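# Two robots unstack two sieve sets into the tote

## Task

Two test-sieve sets (each a pan, a sieve and a cover) stand on the work bench. Separate both sets and get all six parts completely inside the tote. No cover or sieve may have any bit of its skirt (the lower rim) sitting down inside another part. The tote has to finish on the work bench with nothing of it hanging past the bench edge. Either robot or both may be used. At the end every gripper must have let go and every robot moved away, so nothing is held in place by a robot. A robot that falls or finishes leaning means failure.

## Robot and tools

Robots: r1 and r2, identical Hello Robot Stretch 3 units. Each has a two-wheel base (0.33 m long, 0.34 m wide, passive omni wheel at the rear), a lift on a mast, and a telescoping arm that sticks out to the robot's RIGHT. The base cannot strafe; to shift the gripper forward or back you drive the base. Turning in place pivots about the point between the drive wheels, 0.05 m behind the front edge. Stowed (arm in, wrist folded) the wrist pokes up to 0.06 m past the right side and a spin sweeps radius 0.28 m; an unfolded level wrist reaches beyond that.

Frames: base frame has its origin on the floor between the drive wheels, x forward, y left, z up. hand_pose is reported in it, located where closed fingertips meet; at zero wrist angles its x points up, y back along the arm toward the mast, z to the rear. Odometry frame is the base frame at scene start. Each robot reports in its own frames, so relative placement of the two robots comes only from images, lidar_m, wrist_depth_mm and head_depth_mm.

Tool execute_actions: argument actions is a list holding one action or none (empty list just returns state and images). The action is an object keyed by robot name, r1 and/or r2, each entry separate. Inside a robot: base holds exactly one of translate_m (relative straight drive in metres from the base's last reported position, forward positive, -1 to 1) or rotate_rad (relative turn in place in radians, left/counter-clockwise positive, -3.2 to 3.2). joints holds absolute targets by name: lift_m 0 to 1.1 (arm height), arm_m 0 to 0.52 (extension), wrist_yaw_rad -1.345 to 4.42 (0 along the arm, positive toward the front, 3.0 folded over base), wrist_pitch_rad -1.57 to 0.451 (0 level, negative tips fingers down), wrist_roll_rad -2.911 to 2.911 (0 fingers side by side), gripper_m -0.089 to 0.179 (larger is wider; real tip gap is 0.007 less when nearly shut, 0.025 less when wide, zero below 0.007), head_pan_rad -3.953 to 1.73 (0 forward, positive left, -1.57 along the arm), head_tilt_rad -1.53 to 0.419 (negative down). Optional contact_limits {arm_m: effort %, 1 to 100} stops the arm motion with contact_stop at that effort. All motions in one action start together; each lasts at most 15 s. Anything left out may still be pushing toward an older target. An unknown key or out-of-range number rejects the call with no motion. Optional cameras lists r1_head_camera, r1_nav_camera, r1_wrist_camera, r2_head_camera, r2_nav_camera, r2_wrist_camera or all; [] gives none. If a result reports a stop, later motion calls in the same reply are skipped.

wait {seconds 0 to 10}: commands nothing, returns state and images. zoom_image {camera, region [x0,y0,x1,y1] pixels, at most 504x504}: magnifies part of that camera's latest full image. finished_scene {scene}: irreversibly ends the scene and reports success; the goal must hold on its own.

Result lines: base_status and joint_status give how each commanded motion ended: done (for the base, wheels turned the full amount even if slipping), off_target (stopped short, may still push), contact_stop, time_out, torque_fault (target dropped; it holds where it stopped unless slack or off). After contact_stop the arm or lift goes slack until commanded again; a loaded slack lift may sink, and closing fingers on a surface can raise it. Base, wrist and head have no contact stop. A wrist servo pushed hard for seconds shuts off for 10 s. on_its_own covers uncommanded joints; 'held at' is the held target, not the actual position. motor_effort is percent of max, positive toward higher values, peak in brackets, with offset and noise. base_odometry counts wheel turns; turned_by_wheels and turned_by_imu give turn since last result; base_tilt in degrees (forward/right positive, up to ~4 degrees fixed bias). lidar_m: 12 sectors of 30 degrees, first straight ahead then counter-clockwise (4th left, 7th behind, 10th right), plane 0.17 m high, range 0.15 to 12 m, '-' nothing; misses clear objects, thin legs and table tops; own parts can hide sectors 5, 6, 9, 10. wrist_depth_mm and head_depth_mm are 7x7 median depth grids (45-1000 mm and 280-4000 mm; head grid is sideways).

Gripping: command gripper_m below the object's width (lower squeezes harder); release by going at least 0.02 above the contact value. Readings do not confirm a grasp. Resend a different value to squeeze again.

Speed: fast (0.30 m/s, 1.9 rad/s) only with lift_m under 0.30, arm_m under 0.03, wrist_yaw_rad over 2.54; otherwise 0.10 m/s, 0.63 rad/s.

Avoid: folding or unfolding the wrist unless lift_m is 0.32-0.95, wrist_pitch_rad -0.4, roll near 0 (folded, lift may then go to 0.25); yaw below -0.4 needs pitch -0.5 or lower. Robots pressing on each other fails the run; once bases touch, any further drive presses hard. Carrying one load together is risky since travel differs by up to 2.5 cm per metre. Pushing into something solid with the gripper above about 0.45 m, repeated pushes after a contact_stop, driving while holding something fixed, or snagging furniture (worst backing up) can tip a robot; back off in small steps, free the gripper, lower lift_m to about 0.2 if still leaning. Avoid drops, slams, hard hits and torque faults. Loose objects may occasionally get nudged. The sim keeps running while you think; robots hold the last command. Shorter robot motion time is better.

Each tool is called after "Request:" as name(argument=value, ...), one argument or row to a line, values as JSON.

## Session

Request:
execute_actions(
  actions=[],
)

Scene clock: 0.00 s.
r1.base_odometry: x=+0.000 y=+0.000 heading=+0.000 (m, m, rad; r1's odometry frame)
r1.turned_by_wheels: +0.000 (rad since the last result)
r1.turned_by_imu: +0.000 (rad since the last result)
r1.base_tilt: forward=-1.4 right=-0.5 (deg)
r1.lidar_m: 4.00 4.13 1.38 1.99 5.09 1.59 0.81 0.66 0.65 0.72 1.13 3.64
r1.head_depth_mm: 2223 3525 3755 3898 3880 3435 2323 / 2226 3519 - - - 3463 2318 / 2206 3473 - - - 3467 2331 / 2097 3453 - - - 3485 2354 / 2200 3402 - - - 3496 2355 / 2176 3378 - - - 3521 2345 / 2164 2948 - - - 3520 2365
r1.base_status: not commanded
r1.joint_positions: lift_m=+0.574 arm_m=-0.002 wrist_yaw_rad=+3.061 wrist_pitch_rad=-0.384 wrist_roll_rad=+0.004 gripper_m=+0.037 head_pan_rad=+0.000 head_tilt_rad=+0.009
r1.joint_status: not commanded
r1.motor_effort: left_wheel=+0 right_wheel=+0 lift_m=+27 arm_m=-1 wrist_yaw_rad=+0 wrist_pitch_rad=+7 wrist_roll_rad=+0 gripper_m=+0 head_pan_rad=+0 head_tilt_rad=+1 (%)
r1.hand_pose: x=-0.0027 y=+0.0848 z=+0.5947 quat_wxyz=(+0.164, +0.700, +0.107, +0.687) (m; r1's base frame)
r1.wrist_depth_mm: - - - - - - - / - - - - - - - / - - - - - - - / - - - - - - - / - - - - - - - / - 965 965 922 - 878 871 / 836 815 819 772 773 756 750
r2.base_odometry: x=+0.000 y=+0.000 heading=+0.000 (m, m, rad; r2's odometry frame)
r2.turned_by_wheels: +0.000 (rad since the last result)
r2.turned_by_imu: +0.000 (rad since the last result)
r2.base_tilt: forward=+1.0 right=+1.1 (deg)
r2.lidar_m: 1.67 3.10 1.24 0.93 0.91 0.94 1.32 3.13 3.28 3.95 1.84 1.23
r2.head_depth_mm: 1852 2843 - - - 1525 2102 / 1876 2848 - - 2477 2551 2060 / 1900 2937 - - 2457 2962 1967 / 1902 2889 - - - 2637 2044 / 1900 2956 - - - 2976 2022 / 1916 2952 - - - 2938 1997 / 1927 3050 - - - 2892 1970
r2.base_status: not commanded
r2.joint_positions: lift_m=+0.532 arm_m=+0.001 wrist_yaw_rad=+2.855 wrist_pitch_rad=-0.503 wrist_roll_rad=+0.017 gripper_m=+0.037 head_pan_rad=-0.012 head_tilt_rad=-0.001
r2.joint_status: not commanded
r2.motor_effort: left_wheel=+0 right_wheel=+0 lift_m=+42 arm_m=+0 wrist_yaw_rad=+1 wrist_pitch_rad=+4 wrist_roll_rad=+0 gripper_m=+0 head_pan_rad=+0 head_tilt_rad=+2 (%)
r2.hand_pose: x=+0.0390 y=+0.0578 z=+0.5260 quat_wxyz=(+0.273, +0.708, +0.074, +0.647) (m; r2's base frame)
r2.wrist_depth_mm: - 799 925 - - - - / - 850 - - - - - / 718 944 - - - - - / 759 - - - - - - / 804 - 897 895 946 898 922 / 749 737 - 758 769 773 770 / 640 641 648 656 651 674 666
pictures: r1_head_camera (sideways: a quarter turn clockwise sets it upright), r1_nav_camera (sideways: a quarter turn counterclockwise sets it upright), r1_wrist_camera, r2_head_camera (sideways: a quarter turn clockwise sets it upright), r2_nav_camera (sideways: a quarter turn counterclockwise sets it upright), r2_wrist_camera
Images, in order (width x height): r1_head_camera 896x504, r1_nav_camera 672x504, r1_wrist_camera 644x364, r2_head_camera 896x504, r2_nav_camera 672x504, r2_wrist_camera 644x364.

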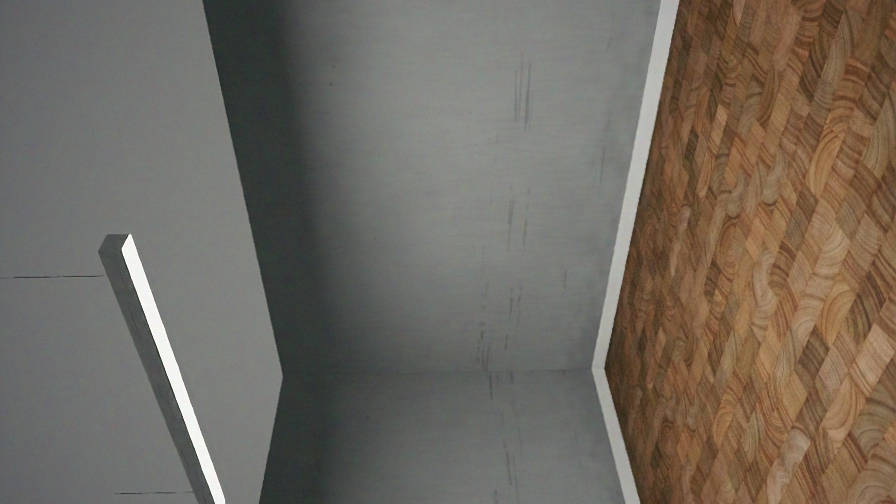

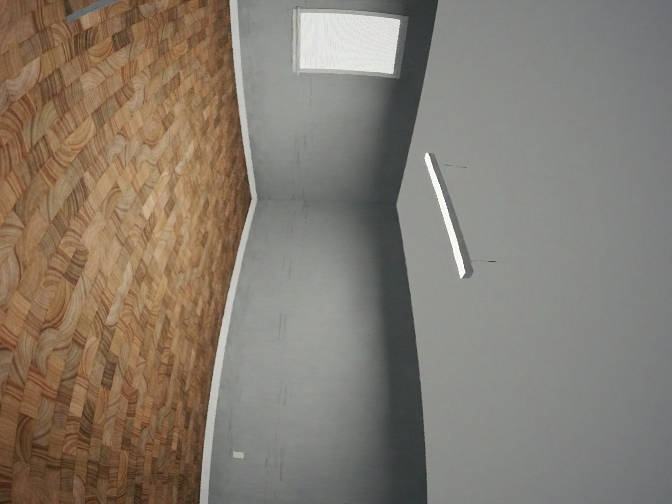

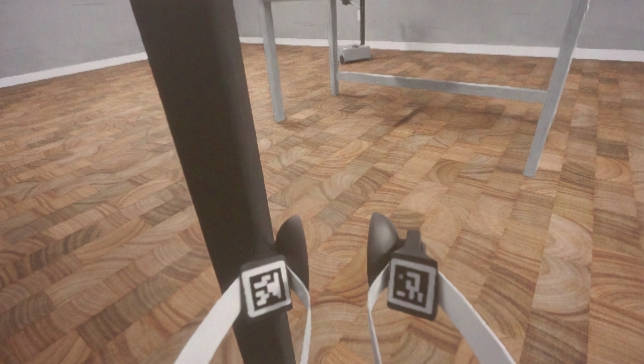

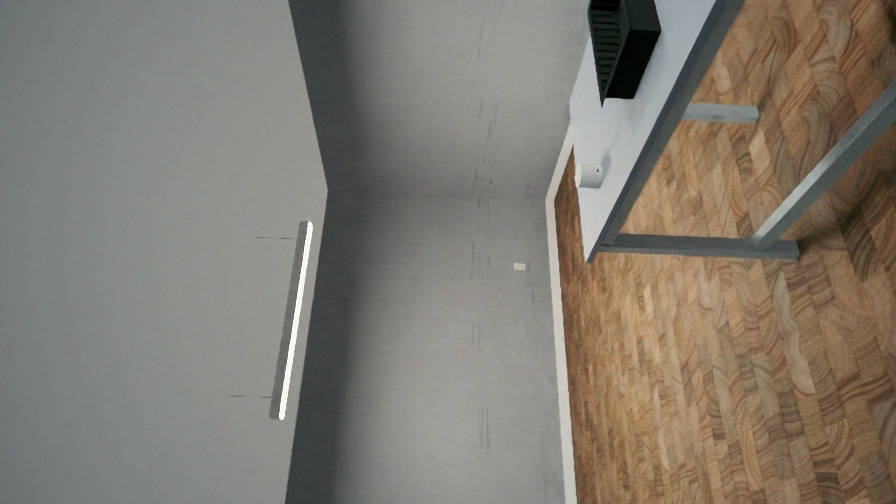

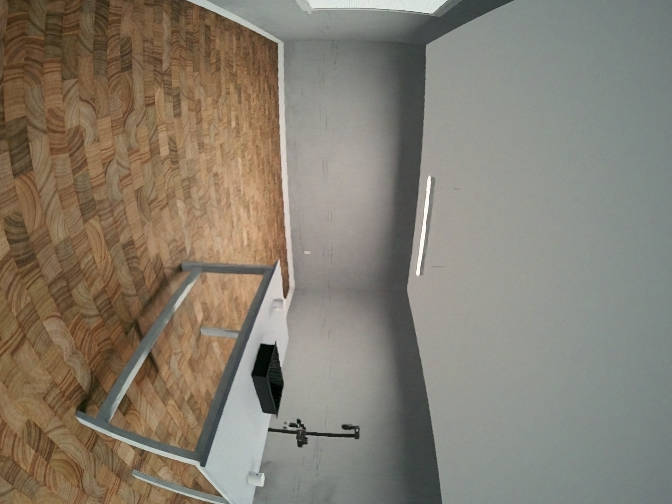

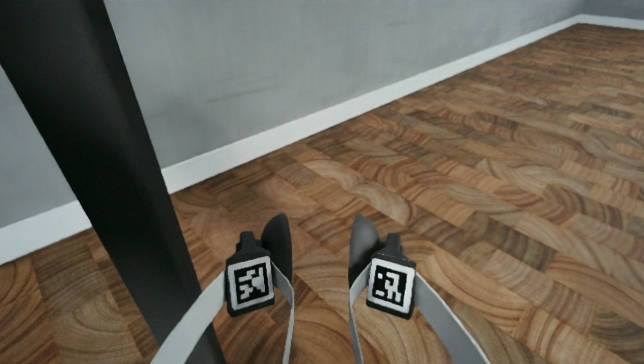

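Request:
execute_actions(
  actions=[
    {"r1":{"joints":{"head_pan_rad":1.3,"head_tilt_rad":-0.25}},"r2":{"joints":{"head_pan_rad":-0.45,"head_tilt_rad":-0.3}}},
  ],
  cameras=["r1_head_camera","r2_head_camera","r1_nav_camera"],
)

Scene clock: 5.40 s.
r1.base_odometry: x=+0.000 y=+0.000 heading=+0.000 (m, m, rad; r1's odometry frame)
r1.turned_by_wheels: +0.000 (rad since the last result)
r1.turned_by_imu: +0.001 (rad since the last result)
r1.base_tilt: forward=-1.4 right=-0.4 (deg)
r1.lidar_m: 4.01 4.13 1.38 1.99 5.12 1.59 0.81 0.66 0.65 0.72 1.13 3.62
r1.head_depth_mm: 3650 3778 - 1885 2167 2097 1582 / 3851 - - 1948 2281 2087 1644 / 3928 - - 1954 2502 2111 1644 / - - - 1771 2658 2128 1646 / - - - 1827 2687 2116 1658 / - - - 1995 2809 2126 1653 / - - - 2017 2988 2147 1668
r1.base_status: not commanded
r1.joint_positions: lift_m=+0.574 arm_m=-0.002 wrist_yaw_rad=+3.061 wrist_pitch_rad=-0.384 wrist_roll_rad=+0.004 gripper_m=+0.037 head_pan_rad=+1.293 head_tilt_rad=-0.246
r1.joint_status: all done
r1.motor_effort: left_wheel=+0(0) right_wheel=+0(0) lift_m=+27(27) arm_m=+0(0) wrist_yaw_rad=+0(1) wrist_pitch_rad=+7(7) wrist_roll_rad=+0(0) gripper_m=+0(0) head_pan_rad=+3(32) head_tilt_rad=-2(18) (%)
r1.hand_pose: x=-0.0027 y=+0.0848 z=+0.5947 quat_wxyz=(+0.164, +0.700, +0.107, +0.687) (m; r1's base frame)
r1.wrist_depth_mm: - - - - - - - / - - - - - - - / - - - - - - - / - - - - - - - / - - - - - - - / - 971 967 920 - 884 875 / 822 825 807 788 778 754 748
r2.base_odometry: x=+0.000 y=+0.000 heading=+0.000 (m, m, rad; r2's odometry frame)
r2.turned_by_wheels: +0.000 (rad since the last result)
r2.turned_by_imu: -0.001 (rad since the last result)
r2.base_tilt: forward=+1.0 right=+1.1 (deg)
r2.lidar_m: 1.66 3.10 1.24 0.92 0.91 0.94 1.32 3.14 3.30 3.95 1.84 1.24
r2.head_depth_mm: 3372 3531 3705 3660 2482 1878 1470 / 3626 3819 - 1775 2228 1798 1460 / 3849 - - 1744 2375 1651 1446 / - - - 1714 2511 1708 1446 / - - - 1703 2538 1782 1438 / - - - 2009 2498 1834 1420 / - - - 3141 2260 1811 1422
r2.base_status: not commanded
r2.joint_positions: lift_m=+0.532 arm_m=+0.001 wrist_yaw_rad=+2.855 wrist_pitch_rad=-0.503 wrist_roll_rad=+0.017 gripper_m=+0.037 head_pan_rad=-0.443 head_tilt_rad=-0.296
r2.joint_status: all done
r2.motor_effort: left_wheel=+0(0) right_wheel=+0(0) lift_m=+42(41) arm_m=+0(0) wrist_yaw_rad=+1(0) wrist_pitch_rad=+4(4) wrist_roll_rad=+1(1) gripper_m=+0(0) head_pan_rad=-3(28) head_tilt_rad=-2(23) (%)
r2.hand_pose: x=+0.0390 y=+0.0578 z=+0.5260 quat_wxyz=(+0.273, +0.708, +0.074, +0.647) (m; r2's base frame)
r2.wrist_depth_mm: - 811 926 - - - - / - 849 - - - - - / 728 929 - - - - - / 765 - - - - - - / 794 - 908 885 929 915 966 / 743 767 - 746 759 771 778 / 642 658 648 650 656 658 663
pictures: r1_head_camera (sideways: a quarter turn clockwise sets it upright), r1_nav_camera (sideways: a quarter turn counterclockwise sets it upright), r2_head_camera (sideways: a quarter turn clockwise sets it upright)
Images, in order (width x height): r1_head_camera 896x504, r1_nav_camera 672x504, r2_head_camera 896x504.

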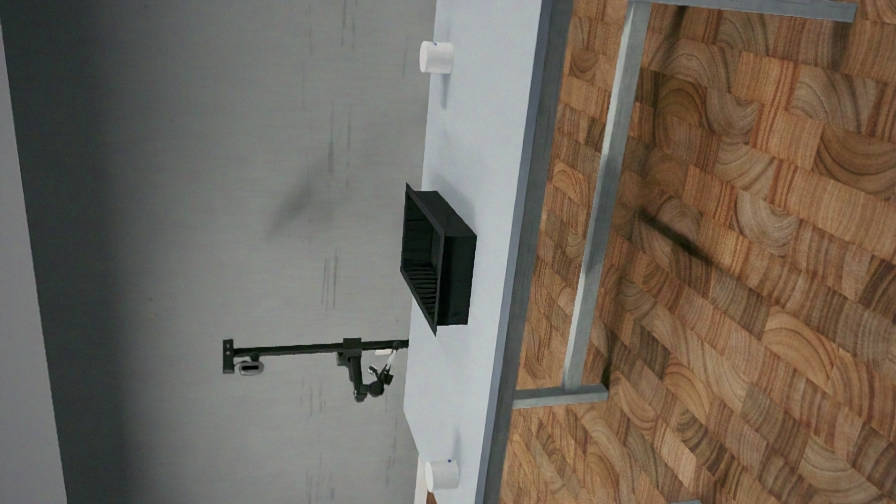

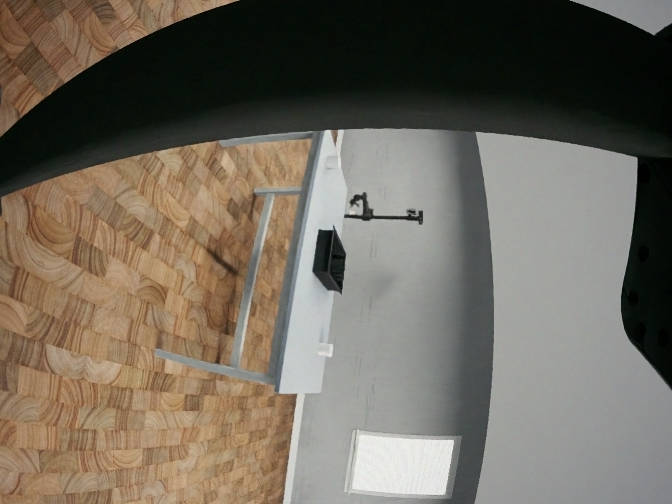

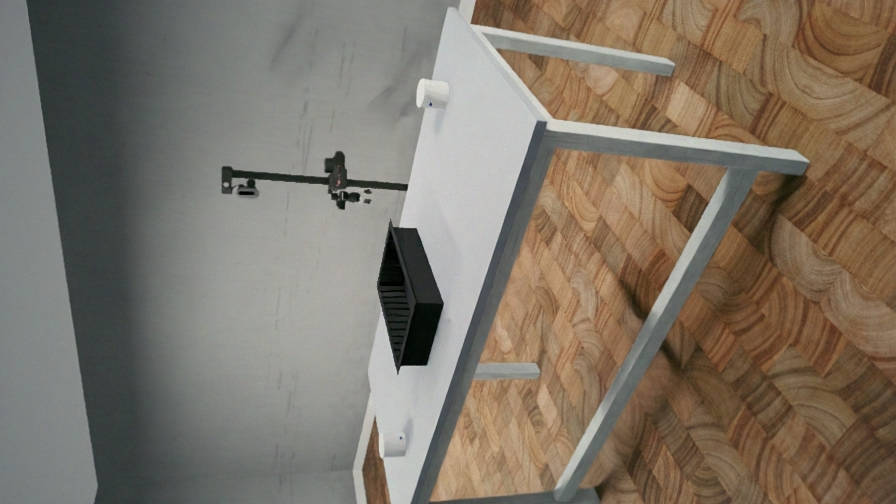

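Request:
execute_actions(
  actions=[
    {"r1":{"base":{"rotate_rad":1.814},"joints":{"lift_m":0.27,"head_pan_rad":0,"head_tilt_rad":-0.4}},"r2":{"base":{"rotate_rad":0.116},"joints":{"lift_m":0.27,"wrist_pitch_rad":-0.4,"wrist_yaw_rad":3.0,"head_pan_rad":-0.3}}},
  ],
  cameras=[],
)

Request:
execute_actions(
  actions=[
    {"r1":{"base":{"translate_m":1.0}},"r2":{"base":{"translate_m":1.0}}},
  ],
  cameras=[],
)

Request:
execute_actions(
  actions=[
    {"r1":{"base":{"translate_m":0.66}},"r2":{"base":{"translate_m":0.99}}},
  ],
  cameras=[],
)

Request:
execute_actions(
  actions=[
    {"r1":{"base":{"rotate_rad":0.646},"joints":{"lift_m":0.9,"head_pan_rad":-1.57,"head_tilt_rad":-0.7}},"r2":{"base":{"rotate_rad":0.374},"joints":{"lift_m":0.9,"head_pan_rad":-1.57,"head_tilt_rad":-0.7}}},
  ],
  cameras=["r1_head_camera","r2_head_camera","r1_nav_camera","r2_nav_camera"],
)

Scene clock: 37.57 s.
r1.base_odometry: x=+0.000 y=+0.000 heading=+1.814 (m, m, rad; r1's odometry frame)
r1.turned_by_wheels: +1.814 (rad since the last result)
r1.turned_by_imu: +1.761 (rad since the last result)
r1.base_tilt: forward=-1.4 right=-0.5 (deg)
r1.lidar_m: 1.99 5.07 1.10 0.71 0.65 0.66 0.81 1.63 3.66 4.49 1.38 2.04
r1.head_depth_mm: - - 2111 2684 2236 1744 1428 / - - 2128 3138 2271 1751 1438 / - - - 2858 2273 1768 1438 / - - - 3201 2280 1755 1428 / - - - 3200 2294 1768 1441 / - - - 3187 2293 1779 1438 / - - - 3211 2293 1777 1455
r1.base_status: done
r1.joint_positions: lift_m=+0.270 arm_m=-0.002 wrist_yaw_rad=+3.061 wrist_pitch_rad=-0.385 wrist_roll_rad=+0.004 gripper_m=+0.037 head_pan_rad=+0.007 head_tilt_rad=-0.396
r1.joint_status: all done
r1.motor_effort: left_wheel=-2(8) right_wheel=+3(11) lift_m=+18(24) arm_m=+0(1) wrist_yaw_rad=+0(0) wrist_pitch_rad=+7(7) wrist_roll_rad=+0(0) gripper_m=+0(0) head_pan_rad=-3(35) head_tilt_rad=-2(14) (%)
r1.hand_pose: x=-0.0027 y=+0.0848 z=+0.2906 quat_wxyz=(+0.164, +0.700, +0.107, +0.687) (m; r1's base frame)
r1.wrist_depth_mm: 496 540 712 847 - - - / 514 578 768 904 - - - / 536 614 - 951 - - - / 563 658 - 829 803 761 743 / 581 652 - 641 644 608 590 / 559 552 544 534 - 507 496 / 475 488 - - 440 429 421
r2.base_odometry: x=+0.000 y=+0.000 heading=+0.116 (m, m, rad; r2's odometry frame)
r2.turned_by_wheels: +0.116 (rad since the last result)
r2.turned_by_imu: +0.116 (rad since the last result)
r2.base_tilt: forward=+0.9 right=+1.1 (deg)
r2.lidar_m: 1.91 2.27 1.12 0.91 0.90 0.98 1.52 3.14 3.42 3.85 1.25 1.24
r2.head_depth_mm: 3774 - - 1818 2309 1817 1413 / - - - 1766 2466 1866 1447 / - - - 1731 2578 1782 1462 / - - - 2112 2541 1848 1445 / - - - 2305 2391 1833 1440 / 3883 - - 3991 2517 1823 1445 / - - - 3834 2450 1813 1411
r2.base_status: done
r2.joint_positions: lift_m=+0.270 arm_m=+0.001 wrist_yaw_rad=+2.998 wrist_pitch_rad=-0.421 wrist_roll_rad=+0.017 gripper_m=+0.037 head_pan_rad=-0.307 head_tilt_rad=-0.296
r2.joint_status: all done
r2.motor_effort: left_wheel=-2(6) right_wheel=+2(6) lift_m=+36(39) arm_m=+0(1) wrist_yaw_rad=+2(4) wrist_pitch_rad=+6(6) wrist_roll_rad=+1(1) gripper_m=+0(0) head_pan_rad=+3(18) head_tilt_rad=-2(2) (%)
r2.hand_pose: x=+0.0108 y=+0.0753 z=+0.2821 quat_wxyz=(+0.198, +0.706, +0.096, +0.673) (m; r2's base frame)
r2.wrist_depth_mm: 660 - 845 951 - - - / 703 - 909 - - - - / 742 801 976 - - - - / 717 748 751 749 775 795 793 / 592 591 - 603 614 608 616 / 489 491 - 514 509 500 506 / 426 - - - 422 425 429
pictures: none
No camera images: the call's "cameras" was empty. Leave "cameras" out to get every camera's image.

Scene clock: 42.67 s.
r1.base_odometry: x=-0.241 y=+0.971 heading=+1.814 (m, m, rad; r1's odometry frame)
r1.turned_by_wheels: +0.000 (rad since the last result)
r1.turned_by_imu: +0.003 (rad since the last result)
r1.base_tilt: forward=-1.4 right=-0.4 (deg)
r1.lidar_m: 0.99 4.32 2.12 1.39 1.27 1.28 1.59 3.20 4.44 1.06 1.41 1.42
r1.head_depth_mm: 3753 3973 - 1292 1002 1754 1430 / - - - 3151 1134 1642 1398 / - - - 3178 2266 1700 1390 / - - - 3199 2293 1761 1448 / - - - 3181 2273 1776 1440 / - - - 3216 2263 1757 1447 / - - - 3199 2282 1766 1442
r1.base_status: done
r1.joint_positions: lift_m=+0.270 arm_m=-0.002 wrist_yaw_rad=+3.061 wrist_pitch_rad=-0.385 wrist_roll_rad=+0.004 gripper_m=+0.037 head_pan_rad=+0.007 head_tilt_rad=-0.396
r1.joint_status: not commanded
r1.motor_effort: left_wheel=-3(8) right_wheel=+3(10) lift_m=+19(18) arm_m=+0(1) wrist_yaw_rad=+0(0) wrist_pitch_rad=+7(7) wrist_roll_rad=+0(0) gripper_m=+0(0) head_pan_rad=-3(3) head_tilt_rad=-2(2) (%)
r1.hand_pose: x=-0.0027 y=+0.0848 z=+0.2906 quat_wxyz=(+0.164, +0.700, +0.107, +0.687) (m; r1's base frame)
r1.wrist_depth_mm: 971 - - - - - - / - - - - - - - / - - - - - - 995 / 910 878 - 827 785 767 741 / 703 678 - 640 647 612 597 / 564 556 543 537 - 504 496 / 473 489 - - 441 432 426
r2.base_odometry: x=+0.993 y=+0.116 heading=+0.116 (m, m, rad; r2's odometry frame)
r2.turned_by_wheels: +0.000 (rad since the last result)
r2.turned_by_imu: +0.001 (rad since the last result)
r2.base_tilt: forward=+1.0 right=+1.1 (deg)
r2.lidar_m: 4.70 3.16 1.58 1.27 1.27 1.38 2.14 4.05 4.35 0.78 0.77 0.85
r2.head_depth_mm: 3483 3620 3795 3823 1096 1687 1453 / 3716 - - - 1077 1815 1462 / - - - - 1199 1834 1333 / - - - - 1385 1668 1404 / - - - - 2531 1828 1433 / - - - - 2475 1820 1429 / - - - 3889 2448 1795 1412
r2.base_status: done
r2.joint_positions: lift_m=+0.270 arm_m=+0.001 wrist_yaw_rad=+2.999 wrist_pitch_rad=-0.421 wrist_roll_rad=+0.017 gripper_m=+0.037 head_pan_rad=-0.307 head_tilt_rad=-0.297
r2.joint_status: not commanded
r2.motor_effort: left_wheel=-2(7) right_wheel=+1(6) lift_m=+37(37) arm_m=+1(0) wrist_yaw_rad=+1(2) wrist_pitch_rad=+6(6) wrist_roll_rad=+1(1) gripper_m=+0(0) head_pan_rad=+3(3) head_tilt_rad=-2(2) (%)
r2.hand_pose: x=+0.0107 y=+0.0754 z=+0.2822 quat_wxyz=(+0.198, +0.706, +0.097, +0.673) (m; r2's base frame)
r2.wrist_depth_mm: 904 - - - - - - / 981 - - - - - - / 957 - - - - - - / 744 762 753 762 780 791 787 / 583 593 - 601 619 612 621 / 481 492 - 517 505 504 505 / 428 - - - 424 429 431
pictures: none
No camera images: the call's "cameras" was empty. Leave "cameras" out to get every camera's image.

Scene clock: 47.73 s.
r1.base_odometry: x=-0.399 y=+1.611 heading=+1.814 (m, m, rad; r1's odometry frame)
r1.turned_by_wheels: +0.000 (rad since the last result)
r1.turned_by_imu: +0.002 (rad since the last result)
r1.base_tilt: forward=-1.3 right=-0.5 (deg)
r1.lidar_m: 3.85 3.80 2.83 1.82 1.68 1.69 2.11 4.26 1.31 1.09 1.00 0.37
r1.head_depth_mm: 3294 3496 3725 3179 2247 1753 1418 / 3591 3797 - 3149 2239 1758 1430 / 3901 - - 3157 2271 1759 1437 / - - - 3169 2276 1763 1435 / - - - 3266 2287 1761 1437 / 3850 - - 3194 2281 1768 1447 / 3550 3794 - 3232 2298 1769 1445
r1.base_status: done
r1.joint_positions: lift_m=+0.270 arm_m=-0.002 wrist_yaw_rad=+3.061 wrist_pitch_rad=-0.385 wrist_roll_rad=+0.004 gripper_m=+0.037 head_pan_rad=+0.007 head_tilt_rad=-0.396
r1.joint_status: not commanded
r1.motor_effort: left_wheel=-3(9) right_wheel=+3(10) lift_m=+19(19) arm_m=-1(0) wrist_yaw_rad=+0(0) wrist_pitch_rad=+7(7) wrist_roll_rad=+0(0) gripper_m=+0(1) head_pan_rad=-3(3) head_tilt_rad=-2(2) (%)
r1.hand_pose: x=-0.0027 y=+0.0848 z=+0.2906 quat_wxyz=(+0.164, +0.700, +0.107, +0.687) (m; r1's base frame)
r1.wrist_depth_mm: - - - - - - - / - - - - - - - / - - - - - - 993 / 914 881 - 820 791 765 736 / 696 677 - 644 647 610 598 / 559 554 546 532 - 507 497 / 475 491 - - 440 431 425
r2.base_odometry: x=+1.977 y=+0.230 heading=+0.116 (m, m, rad; r2's odometry frame)
r2.turned_by_wheels: +0.000 (rad since the last result)
r2.turned_by_imu: +0.001 (rad since the last result)
r2.base_tilt: forward=+1.0 right=+1.1 (deg)
r2.lidar_m: 3.76 3.75 2.02 1.64 1.63 1.77 2.76 1.04 0.51 0.42 0.41 3.42
r2.head_depth_mm: 3200 3341 3402 3539 2611 1878 1452 / 3473 3643 3818 3830 2588 1862 1458 / 3836 - - - 2556 1869 1454 / - - - - 2516 1832 1445 / 3726 - - - 2526 1830 1440 / 3562 3782 - - 2475 1798 1436 / 3305 3503 3662 3784 2466 1791 1419
r2.base_status: done
r2.joint_positions: lift_m=+0.270 arm_m=+0.001 wrist_yaw_rad=+2.999 wrist_pitch_rad=-0.421 wrist_roll_rad=+0.017 gripper_m=+0.037 head_pan_rad=-0.307 head_tilt_rad=-0.297
r2.joint_status: not commanded
r2.motor_effort: left_wheel=-2(7) right_wheel=+2(6) lift_m=+37(36) arm_m=+0(0) wrist_yaw_rad=+1(1) wrist_pitch_rad=+6(6) wrist_roll_rad=+1(0) gripper_m=+0(0) head_pan_rad=+3(3) head_tilt_rad=-2(1) (%)
r2.hand_pose: x=+0.0107 y=+0.0754 z=+0.2822 quat_wxyz=(+0.198, +0.706, +0.096, +0.673) (m; r2's base frame)
r2.wrist_depth_mm: - - - - - - - / - - - - - - - / - - - - - - - / 747 754 750 766 766 803 783 / 586 599 - 596 618 621 612 / 492 490 - 510 505 505 501 / 423 - - - 418 431 432
pictures: none
No camera images: the call's "cameras" was empty. Leave "cameras" out to get every camera's image.

Scene clock: 54.30 s.
r1.base_odometry: x=-0.399 y=+1.611 heading=+2.460 (m, m, rad; r1's odometry frame)
r1.turned_by_wheels: +0.646 (rad since the last result)
r1.turned_by_imu: +0.626 (rad since the last result)
r1.base_tilt: forward=-1.3 right=-0.5 (deg)
r1.lidar_m: 3.79 2.48 1.74 1.68 1.73 2.31 4.93 1.31 1.05 1.00 0.37 3.97
r1.head_depth_mm: 2876 3100 994 792 690 - 1164 / 2844 3060 995 793 676 - 1192 / 2838 3072 996 792 668 - - / 2782 3024 1001 794 629 - - / 2796 3047 1003 796 661 - 1167 / 2820 3042 1042 797 660 591 1153 / 2756 3055 2470 1974 696 590 1217
r1.base_status: done
r1.joint_positions: lift_m=+0.900 arm_m=-0.002 wrist_yaw_rad=+3.061 wrist_pitch_rad=-0.385 wrist_roll_rad=+0.004 gripper_m=+0.037 head_pan_rad=-1.563 head_tilt_rad=-0.692
r1.joint_status: all done
r1.motor_effort: left_wheel=-3(11) right_wheel=+2(12) lift_m=+35(36) arm_m=+0(1) wrist_yaw_rad=+1(0) wrist_pitch_rad=+7(7) wrist_roll_rad=+0(0) gripper_m=+0(0) head_pan_rad=-3(33) head_tilt_rad=-4(18) (%)
r1.hand_pose: x=-0.0027 y=+0.0847 z=+0.9198 quat_wxyz=(+0.164, +0.700, +0.107, +0.687) (m; r1's base frame)
r1.wrist_depth_mm: - - - - - - - / - - - - - - - / - - - - - - - / - - - - - - - / - - - - - - - / - - - - - - - / - - - - - - -
r2.base_odometry: x=+1.977 y=+0.230 heading=+0.490 (m, m, rad; r2's odometry frame)
r2.turned_by_wheels: +0.374 (rad since the last result)
r2.turned_by_imu: +0.373 (rad since the last result)
r2.base_tilt: forward=+1.0 right=+1.2 (deg)
r2.lidar_m: 3.74 2.31 1.68 1.62 1.69 2.30 4.96 0.59 0.43 0.41 0.42 3.89
r2.head_depth_mm: 2608 2998 1075 822 681 - 1116 / 2645 2959 1070 791 677 - 1112 / 2669 3003 1053 803 654 - - / 2639 3009 1046 800 651 - - / 2684 3071 1088 792 660 - 1097 / 2657 2968 2505 1928 697 1346 1133 / 2706 2986 2484 1915 1541 1315 1133
r2.base_status: done
r2.joint_positions: lift_m=+0.900 arm_m=+0.001 wrist_yaw_rad=+2.999 wrist_pitch_rad=-0.420 wrist_roll_rad=+0.017 gripper_m=+0.037 head_pan_rad=-1.563 head_tilt_rad=-0.692
r2.joint_status: all done
r2.motor_effort: left_wheel=-2(9) right_wheel=+1(5) lift_m=+47(49) arm_m=+0(0) wrist_yaw_rad=+1(2) wrist_pitch_rad=+6(6) wrist_roll_rad=+1(1) gripper_m=+0(0) head_pan_rad=-3(36) head_tilt_rad=-4(28) (%)
r2.hand_pose: x=+0.0107 y=+0.0755 z=+0.9120 quat_wxyz=(+0.198, +0.706, +0.096, +0.673) (m; r2's base frame)
r2.wrist_depth_mm: - - - - - - - / - - - - - - - / - - - - - - - / - - - - - - - / - - - - - - - / - - - - - - - / - - - - - - -
pictures: r1_head_camera (sideways: a quarter turn clockwise sets it upright), r1_nav_camera (sideways: a quarter turn counterclockwise sets it upright), r2_head_camera (sideways: a quarter turn clockwise sets it upright), r2_nav_camera (sideways: a quarter turn counterclockwise sets it upright)
Images, in order (width x height): r1_head_camera 896x504, r1_nav_camera 672x504, r2_head_camera 896x504, r2_nav_camera 672x504.

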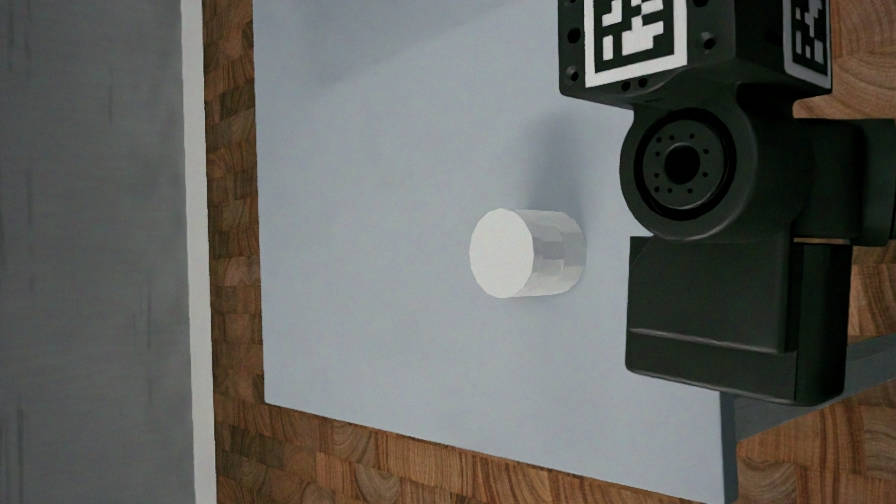

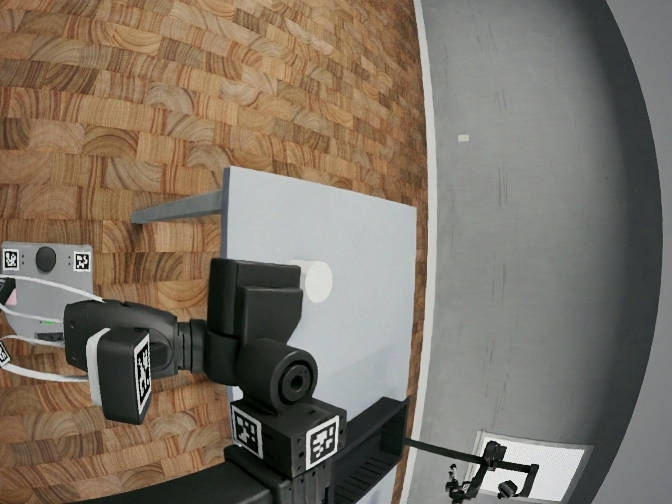

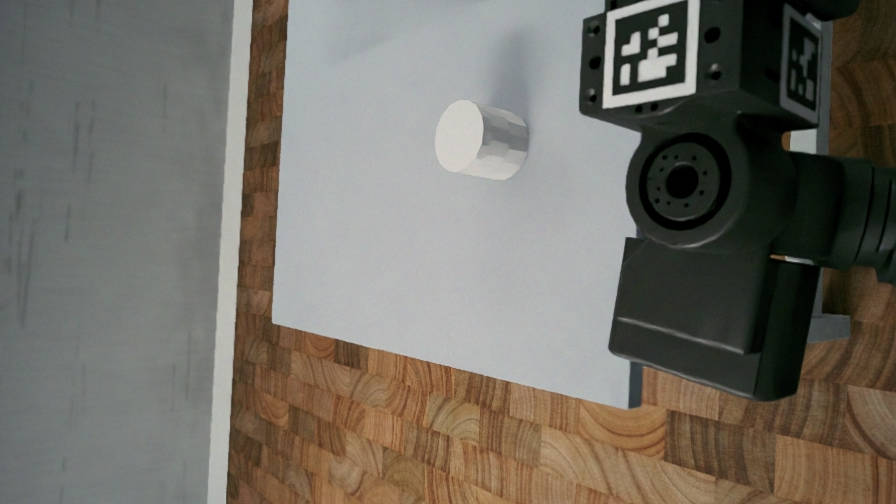

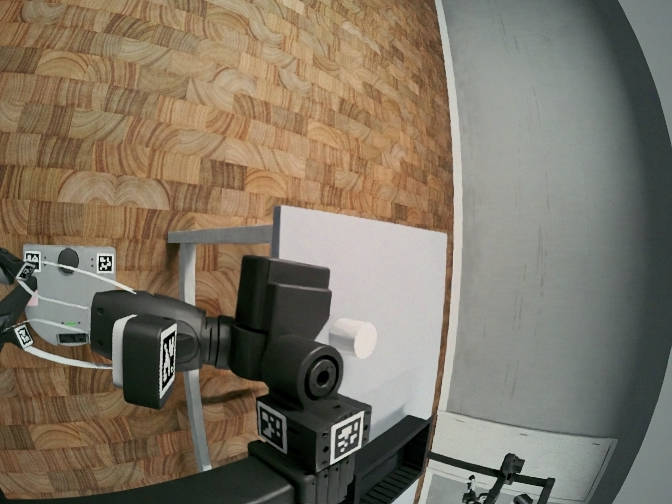

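Request:
execute_actions(
  actions=[
    {"r1":{"joints":{"wrist_yaw_rad":0,"lift_m":0.94,"gripper_m":0.15}},"r2":{"joints":{"wrist_yaw_rad":0,"lift_m":0.94,"gripper_m":0.15}}},
  ],
  cameras=[],
)

Request:
execute_actions(
  actions=[
    {"r1":{"joints":{"wrist_pitch_rad":-1.57,"lift_m":1.08,"arm_m":0.15}},"r2":{"joints":{"wrist_pitch_rad":-1.57,"lift_m":1.08,"arm_m":0.25}}},
  ],
  cameras=["r1_head_camera","r2_head_camera","r1_wrist_camera","r2_wrist_camera"],
)

Scene clock: 75.13 s.
r1.base_odometry: x=-0.399 y=+1.611 heading=+2.460 (m, m, rad; r1's odometry frame)
r1.turned_by_wheels: +0.000 (rad since the last result)
r1.turned_by_imu: +0.001 (rad since the last result)
r1.base_tilt: forward=-1.4 right=-0.4 (deg)
r1.lidar_m: 3.80 2.48 1.74 1.68 1.73 2.31 4.94 1.31 1.05 1.00 0.37 4.01
r1.head_depth_mm: 2872 3121 994 826 - - - / 2840 3089 994 816 - - - / 2813 3111 993 841 - - - / 2786 3029 1000 844 - 589 1204 / 2773 3017 999 817 662 590 1214 / 2756 3110 1044 799 661 591 822 / 2759 3078 2497 1979 695 590 1214
r1.base_status: not commanded
r1.joint_positions: lift_m=+0.940 arm_m=-0.002 wrist_yaw_rad=+0.002 wrist_pitch_rad=-0.385 wrist_roll_rad=+0.004 gripper_m=+0.150 head_pan_rad=-1.563 head_tilt_rad=-0.692
r1.joint_status: all done
r1.motor_effort: left_wheel=-3(2) right_wheel=+3(3) lift_m=+35(36) arm_m=-1(1) wrist_yaw_rad=-2(2) wrist_pitch_rad=+7(7) wrist_roll_rad=+0(0) gripper_m=+0(100) head_pan_rad=-3(2) head_tilt_rad=-3(4) (%)
r1.hand_pose: x=-0.0210 y=-0.3714 z=+0.9598 quat_wxyz=(+0.693, +0.136, -0.695, -0.135) (m; r1's base frame)
r1.wrist_depth_mm: - - - - - - - / - - - - - - - / - - - 863 839 761 681 / - - 683 630 612 595 519 / - - 513 496 483 488 458 / - - 415 323 400 385 384 / - 355 351 325 341 332 320
r2.base_odometry: x=+1.977 y=+0.230 heading=+0.490 (m, m, rad; r2's odometry frame)
r2.turned_by_wheels: +0.000 (rad since the last result)
r2.turned_by_imu: -0.001 (rad since the last result)
r2.base_tilt: forward=+0.9 right=+1.1 (deg)
r2.lidar_m: 3.73 2.31 1.68 1.63 1.68 2.30 4.96 0.59 0.43 0.41 0.42 3.90
r2.head_depth_mm: 2641 3051 1081 831 - - - / 2648 3009 1059 827 - - - / 2652 3087 1055 836 - - - / 2680 3055 1045 827 - 1304 1104 / 2708 3031 1078 811 635 819 1093 / 2670 2985 2498 1934 699 1319 1135 / 2699 2978 2487 1900 1557 1306 1134
r2.base_status: not commanded
r2.joint_positions: lift_m=+0.940 arm_m=+0.001 wrist_yaw_rad=+0.002 wrist_pitch_rad=-0.420 wrist_roll_rad=+0.017 gripper_m=+0.150 head_pan_rad=-1.563 head_tilt_rad=-0.692
r2.joint_status: all done
r2.motor_effort: left_wheel=-2(2) right_wheel=+1(1) lift_m=+46(47) arm_m=+0(0) wrist_yaw_rad=-2(2) wrist_pitch_rad=+6(6) wrist_roll_rad=+1(1) gripper_m=+0(82) head_pan_rad=-3(3) head_tilt_rad=-4(4) (%)
r2.hand_pose: x=-0.0210 y=-0.3705 z=+0.9521 quat_wxyz=(+0.686, +0.147, -0.697, -0.148) (m; r2's base frame)
r2.wrist_depth_mm: - - - - - - - / - - - - - - - / - - - 825 818 803 709 / - - - 589 599 605 536 / - - 482 455 395 492 478 / - - 375 381 382 - 394 / - - 321 323 328 320 333
pictures: none
No camera images: the call's "cameras" was empty. Leave "cameras" out to get every camera's image.

Scene clock: 78.20 s.
r1.base_odometry: x=-0.399 y=+1.611 heading=+2.460 (m, m, rad; r1's odometry frame)
r1.turned_by_wheels: +0.000 (rad since the last result)
r1.turned_by_imu: +0.000 (rad since the last result)
r1.base_tilt: forward=-1.4 right=-0.4 (deg)
r1.lidar_m: 3.79 2.47 1.74 1.68 1.73 2.30 4.93 1.31 1.05 1.00 0.37 3.97
r1.head_depth_mm: - 3042 995 789 658 598 1209 / - 3025 1017 770 659 601 1208 / - - - 749 661 589 1213 / 2753 3086 - 648 627 588 1217 / 2816 3027 1007 797 658 590 1214 / 2793 3047 1040 795 661 589 824 / 2791 3059 2478 1980 697 590 1213
r1.base_status: not commanded
r1.joint_positions: lift_m=+1.080 arm_m=+0.150 wrist_yaw_rad=+0.001 wrist_pitch_rad=-1.562 wrist_roll_rad=+0.004 gripper_m=+0.150 head_pan_rad=-1.563 head_tilt_rad=-0.692
r1.joint_status: all done
r1.motor_effort: left_wheel=-2(2) right_wheel=+2(2) lift_m=+35(35) arm_m=+6(7) wrist_yaw_rad=+0(1) wrist_pitch_rad=-3(10) wrist_roll_rad=+0(0) gripper_m=+0(1) head_pan_rad=-3(3) head_tilt_rad=-4(3) (%)
r1.hand_pose: x=-0.0216 y=-0.2728 z=+0.9619 quat_wxyz=(+0.502, +0.497, -0.503, -0.499) (m; r1's base frame)
r1.wrist_depth_mm: - 352 349 341 340 337 337 / - 358 354 352 348 344 343 / - 371 362 361 353 353 351 / - - - - - - - / - - - - - - - / - - - - - - - / - - - - - - -
r2.base_odometry: x=+1.977 y=+0.230 heading=+0.490 (m, m, rad; r2's odometry frame)
r2.turned_by_wheels: +0.000 (rad since the last result)
r2.turned_by_imu: +0.000 (rad since the last result)
r2.base_tilt: forward=+1.0 right=+1.1 (deg)
r2.lidar_m: 3.73 2.32 1.68 1.62 1.68 2.31 4.96 0.59 0.43 0.41 0.42 3.91
r2.head_depth_mm: 2599 3115 1075 819 660 1327 1115 / - 3114 1066 840 657 1317 1119 / - - - 790 653 1307 1110 / 2661 3052 982 801 648 1334 1103 / 2708 3011 1106 820 644 822 1098 / 2737 3052 2529 1928 699 1323 1138 / 2687 2987 2482 1934 1556 1308 1125
r2.base_status: not commanded
r2.joint_positions: lift_m=+1.080 arm_m=+0.250 wrist_yaw_rad=+0.000 wrist_pitch_rad=-1.565 wrist_roll_rad=+0.017 gripper_m=+0.150 head_pan_rad=-1.563 head_tilt_rad=-0.692
r2.joint_status: all done
r2.motor_effort: left_wheel=-2(2) right_wheel=+2(1) lift_m=+47(48) arm_m=+5(4) wrist_yaw_rad=+0(3) wrist_pitch_rad=-2(6) wrist_roll_rad=+1(1) gripper_m=+0(0) head_pan_rad=-3(4) head_tilt_rad=-4(4) (%)
r2.hand_pose: x=-0.0216 y=-0.3721 z=+0.9622 quat_wxyz=(+0.497, +0.494, -0.505, -0.503) (m; r2's base frame)
r2.wrist_depth_mm: - - 337 337 272 338 344 / - - 341 342 349 347 350 / - - 351 348 350 353 358 / - - 354 364 357 363 359 / - - - - - - - / - - - - - - - / - - - - - - -
pictures: r1_head_camera (sideways: a quarter turn clockwise sets it upright), r1_wrist_camera, r2_head_camera (sideways: a quarter turn clockwise sets it upright), r2_wrist_camera
Images, in order (width x height): r1_head_camera 896x504, r1_wrist_camera 644x364, r2_head_camera 896x504, r2_wrist_camera 644x364.

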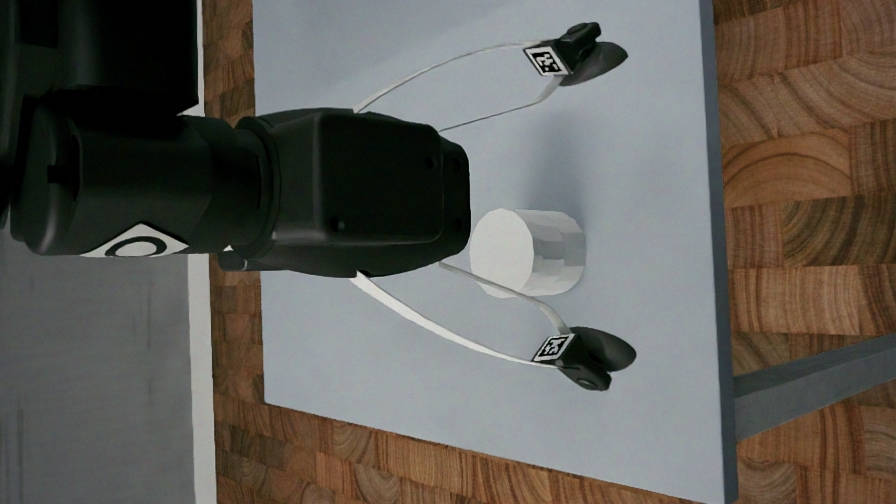

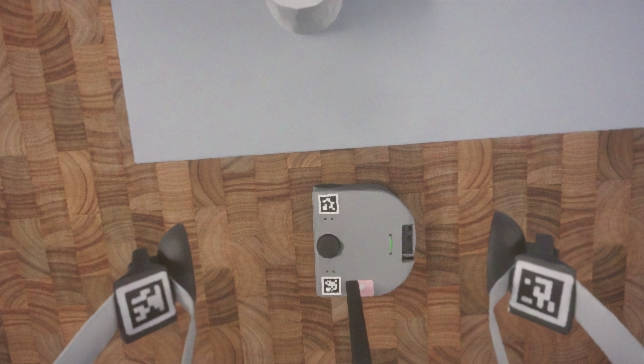

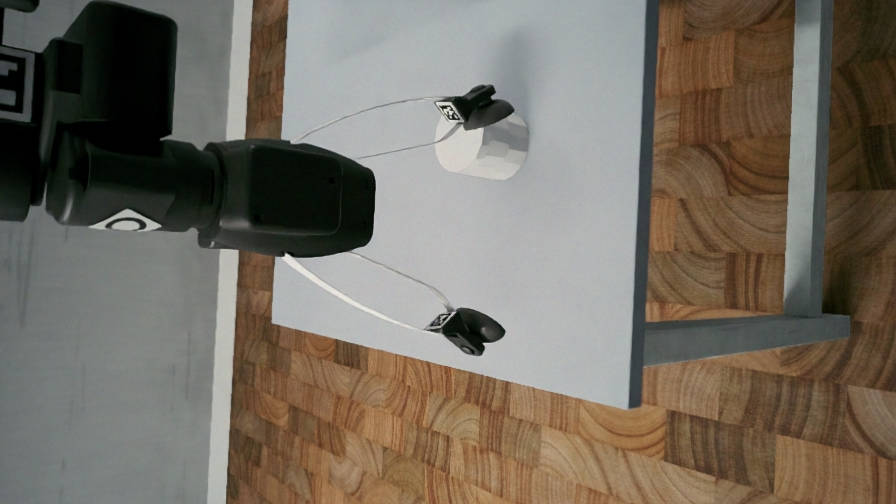

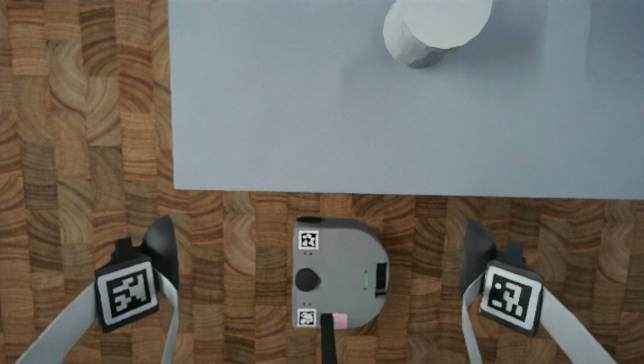

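Request:
execute_actions(
  actions=[
    {"r1":{"base":{"translate_m":0.027},"joints":{"arm_m":0.38,"lift_m":1.02}},"r2":{"base":{"translate_m":-0.105},"joints":{"arm_m":0.45,"lift_m":1.02}}},
  ],
  cameras=["r1_wrist_camera","r2_wrist_camera"],
)

Scene clock: 101.03 s.
r1.base_odometry: x=-0.420 y=+1.628 heading=+2.459 (m, m, rad; r1's odometry frame)
r1.turned_by_wheels: +0.000 (rad since the last result)
r1.turned_by_imu: +0.001 (rad since the last result)
r1.base_tilt: forward=-1.4 right=-0.4 (deg)
r1.lidar_m: 3.75 2.48 1.74 1.68 1.73 2.30 4.96 1.34 1.05 0.99 0.36 3.98
r1.head_depth_mm: - 3100 993 789 656 601 1206 / 2813 3062 993 771 657 601 1205 / - 3094 961 794 643 587 1215 / 2802 3041 962 793 630 588 1212 / 2814 3077 1000 775 661 589 1169 / 2774 3068 1126 796 662 589 1171 / 2775 3057 2477 1976 1641 1334 1214
r1.base_status: done
r1.joint_positions: lift_m=+1.020 arm_m=+0.380 wrist_yaw_rad=+0.001 wrist_pitch_rad=-1.563 wrist_roll_rad=+0.004 gripper_m=+0.150 head_pan_rad=-1.563 head_tilt_rad=-0.692
r1.joint_status: all done
r1.motor_effort: left_wheel=-2(5) right_wheel=+2(8) lift_m=+18(33) arm_m=+5(6) wrist_yaw_rad=+0(0) wrist_pitch_rad=-3(4) wrist_roll_rad=+0(0) gripper_m=+0(0) head_pan_rad=-3(3) head_tilt_rad=-4(3) (%)
r1.hand_pose: x=-0.0216 y=-0.5025 z=+0.9026 quat_wxyz=(+0.501, +0.497, -0.502, -0.499) (m; r1's base frame)
r1.wrist_depth_mm: - 292 289 284 284 280 279 / - 296 295 292 290 287 283 / - 304 302 298 297 294 291 / - 313 309 304 302 302 296 / - 321 317 238 308 306 303 / - - 324 244 318 315 310 / - 339 333 327 327 322 320
r2.base_odometry: x=+1.884 y=+0.180 heading=+0.489 (m, m, rad; r2's odometry frame)
r2.turned_by_wheels: +0.000 (rad since the last result)
r2.turned_by_imu: -0.001 (rad since the last result)
r2.base_tilt: forward=+1.0 right=+1.1 (deg)
r2.lidar_m: 3.85 2.31 1.69 1.62 1.68 2.30 4.87 0.59 0.43 0.41 0.43 4.02
r2.head_depth_mm: - 3097 1081 822 660 1319 1098 / - 3071 1069 811 656 1323 1107 / - 3120 1015 806 652 1310 1103 / 2693 3017 1002 770 648 1335 1099 / 2733 3033 1038 795 644 1314 1098 / 2653 2989 1126 787 639 874 1094 / 2702 2977 2495 1901 636 1268 1133
r2.base_status: done
r2.joint_positions: lift_m=+1.020 arm_m=+0.450 wrist_yaw_rad=+0.000 wrist_pitch_rad=-1.566 wrist_roll_rad=+0.017 gripper_m=+0.150 head_pan_rad=-1.563 head_tilt_rad=-0.692
r2.joint_status: all done
r2.motor_effort: left_wheel=-2(5) right_wheel=+1(3) lift_m=+36(42) arm_m=+4(4) wrist_yaw_rad=+0(0) wrist_pitch_rad=-2(2) wrist_roll_rad=+0(1) gripper_m=+1(0) head_pan_rad=-3(3) head_tilt_rad=-4(5) (%)
r2.hand_pose: x=-0.0216 y=-0.5718 z=+0.9025 quat_wxyz=(+0.497, +0.495, -0.505, -0.503) (m; r2's base frame)
r2.wrist_depth_mm: 277 279 280 280 281 284 282 / 284 285 283 285 288 289 291 / 287 287 291 293 293 296 297 / 294 294 297 293 300 299 302 / 301 301 302 230 305 305 311 / 308 - 307 307 311 - 317 / - 314 317 318 317 323 321
pictures: r1_wrist_camera, r2_wrist_camera
Images, in order (width x height): r1_wrist_camera 644x364, r2_wrist_camera 644x364.

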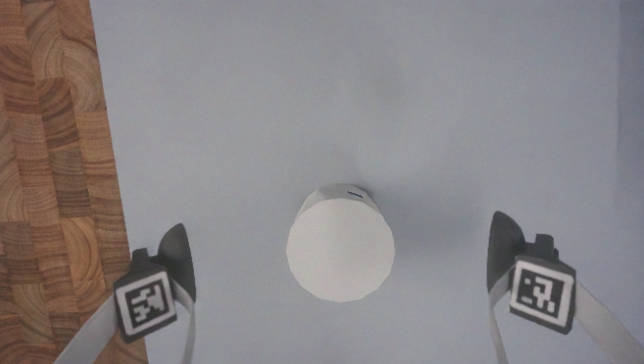

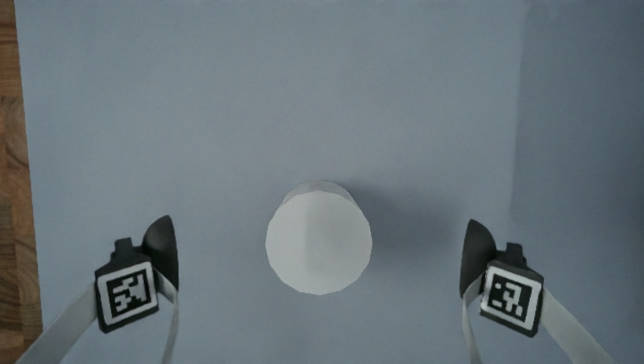

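Request:
execute_actions(
  actions=[
    {"r1":{"joints":{"arm_m":0.35,"lift_m":0.90}},"r2":{"joints":{"arm_m":0.423,"lift_m":0.90}}},
  ],
  cameras=["r1_wrist_camera","r2_wrist_camera","r1_head_camera","r2_head_camera"],
)

Scene clock: 113.37 s.
r1.base_odometry: x=-0.420 y=+1.628 heading=+2.459 (m, m, rad; r1's odometry frame)
r1.turned_by_wheels: +0.000 (rad since the last result)
r1.turned_by_imu: +0.001 (rad since the last result)
r1.base_tilt: forward=-1.4 right=-0.4 (deg)
r1.lidar_m: 3.76 2.48 1.75 1.68 1.73 2.31 4.94 1.34 1.05 0.99 0.36 3.98
r1.head_depth_mm: 2843 3128 - 759 642 598 1210 / 2864 - 927 796 658 600 1210 / 2789 - - 770 641 588 1209 / 2803 3025 1002 771 631 588 1211 / 2809 3036 1001 797 661 591 1170 / 2760 3063 1128 797 662 590 1171 / 2757 3058 2510 1967 1634 1342 1215
r1.base_status: not commanded
r1.joint_positions: lift_m=+0.900 arm_m=+0.350 wrist_yaw_rad=+0.001 wrist_pitch_rad=-1.563 wrist_roll_rad=+0.004 gripper_m=+0.150 head_pan_rad=-1.563 head_tilt_rad=-0.692
r1.joint_status: all done
r1.motor_effort: left_wheel=-2(2) right_wheel=+2(3) lift_m=+19(20) arm_m=-5(6) wrist_yaw_rad=+0(0) wrist_pitch_rad=-3(3) wrist_roll_rad=+0(0) gripper_m=+0(0) head_pan_rad=-3(3) head_tilt_rad=-4(3) (%)
r1.hand_pose: x=-0.0216 y=-0.4731 z=+0.7827 quat_wxyz=(+0.501, +0.497, -0.502, -0.499) (m; r1's base frame)
r1.wrist_depth_mm: 176 174 173 172 170 168 166 / 179 179 176 175 174 172 170 / 184 182 181 179 177 176 174 / 188 187 185 125 180 180 177 / 193 191 188 112 111 183 182 / 198 196 154 115 114 190 186 / 203 202 198 118 117 193 192
r2.base_odometry: x=+1.884 y=+0.180 heading=+0.489 (m, m, rad; r2's odometry frame)
r2.turned_by_wheels: +0.000 (rad since the last result)
r2.turned_by_imu: -0.001 (rad since the last result)
r2.base_tilt: forward=+1.0 right=+1.2 (deg)
r2.lidar_m: 3.83 2.31 1.69 1.62 1.68 2.30 4.86 0.59 0.43 0.41 0.43 4.00
r2.head_depth_mm: 2647 3017 2870 - - 1319 1109 / 2658 2913 976 801 656 1307 1114 / 2648 2875 972 805 653 1306 1111 / 2667 2964 1089 715 651 1324 1108 / 2676 3034 1030 797 643 1326 1101 / 2660 2989 1122 789 639 875 1090 / 2659 3042 2478 1894 635 1279 1124
r2.base_status: not commanded
r2.joint_positions: lift_m=+0.900 arm_m=+0.423 wrist_yaw_rad=+0.000 wrist_pitch_rad=-1.566 wrist_roll_rad=+0.017 gripper_m=+0.150 head_pan_rad=-1.563 head_tilt_rad=-0.692
r2.joint_status: all done
r2.motor_effort: left_wheel=-2(2) right_wheel=+1(2) lift_m=+36(38) arm_m=-4(5) wrist_yaw_rad=+0(1) wrist_pitch_rad=-1(1) wrist_roll_rad=+1(1) gripper_m=+0(1) head_pan_rad=-4(3) head_tilt_rad=-3(4) (%)
r2.hand_pose: x=-0.0216 y=-0.5454 z=+0.7825 quat_wxyz=(+0.497, +0.495, -0.505, -0.503) (m; r2's base frame)
r2.wrist_depth_mm: 165 166 167 168 169 169 169 / 169 169 171 170 172 172 173 / 172 173 173 174 175 176 176 / 176 176 177 105 178 179 181 / 179 178 107 107 108 182 183 / 182 - 109 109 110 - 187 / 186 188 187 112 189 191 192
pictures: r1_head_camera (sideways: a quarter turn clockwise sets it upright), r1_wrist_camera, r2_head_camera (sideways: a quarter turn clockwise sets it upright), r2_wrist_camera
Images, in order (width x height): r1_head_camera 896x504, r1_wrist_camera 644x364, r2_head_camera 896x504, r2_wrist_camera 644x364.

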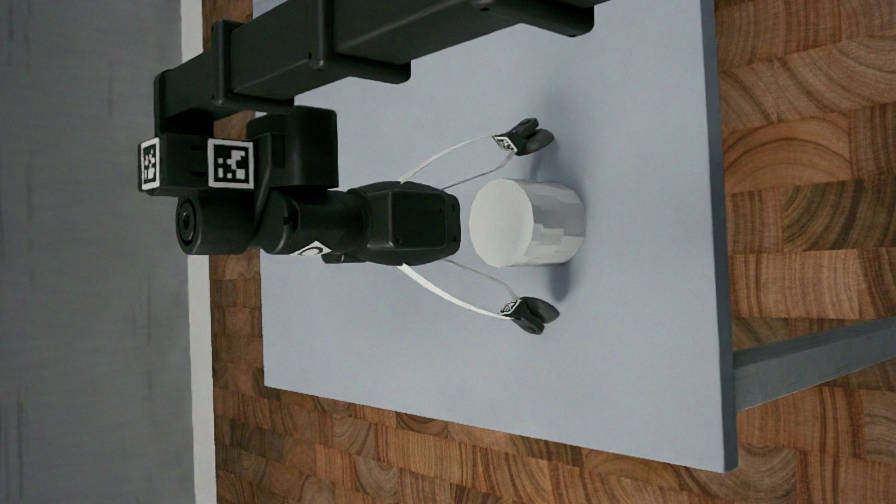

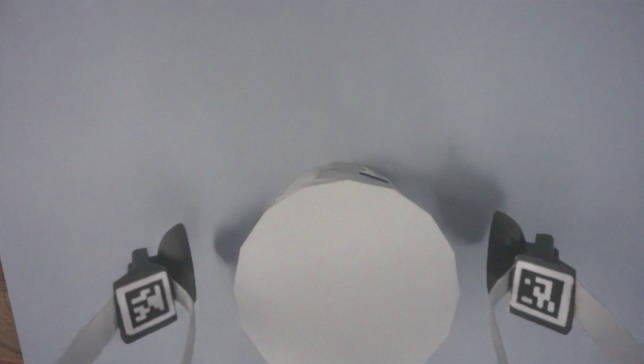

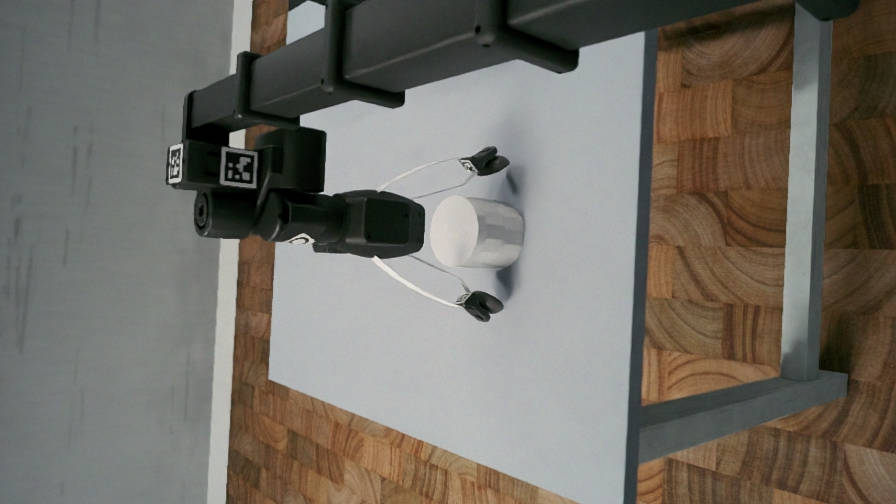

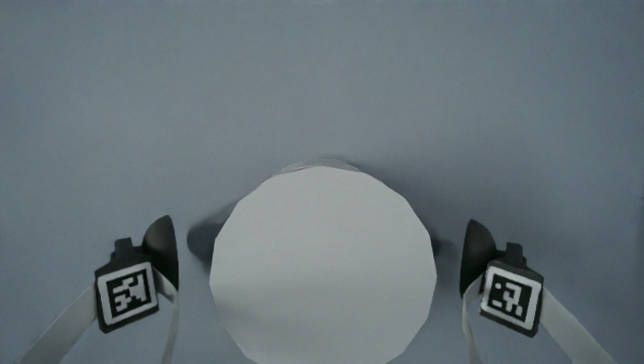

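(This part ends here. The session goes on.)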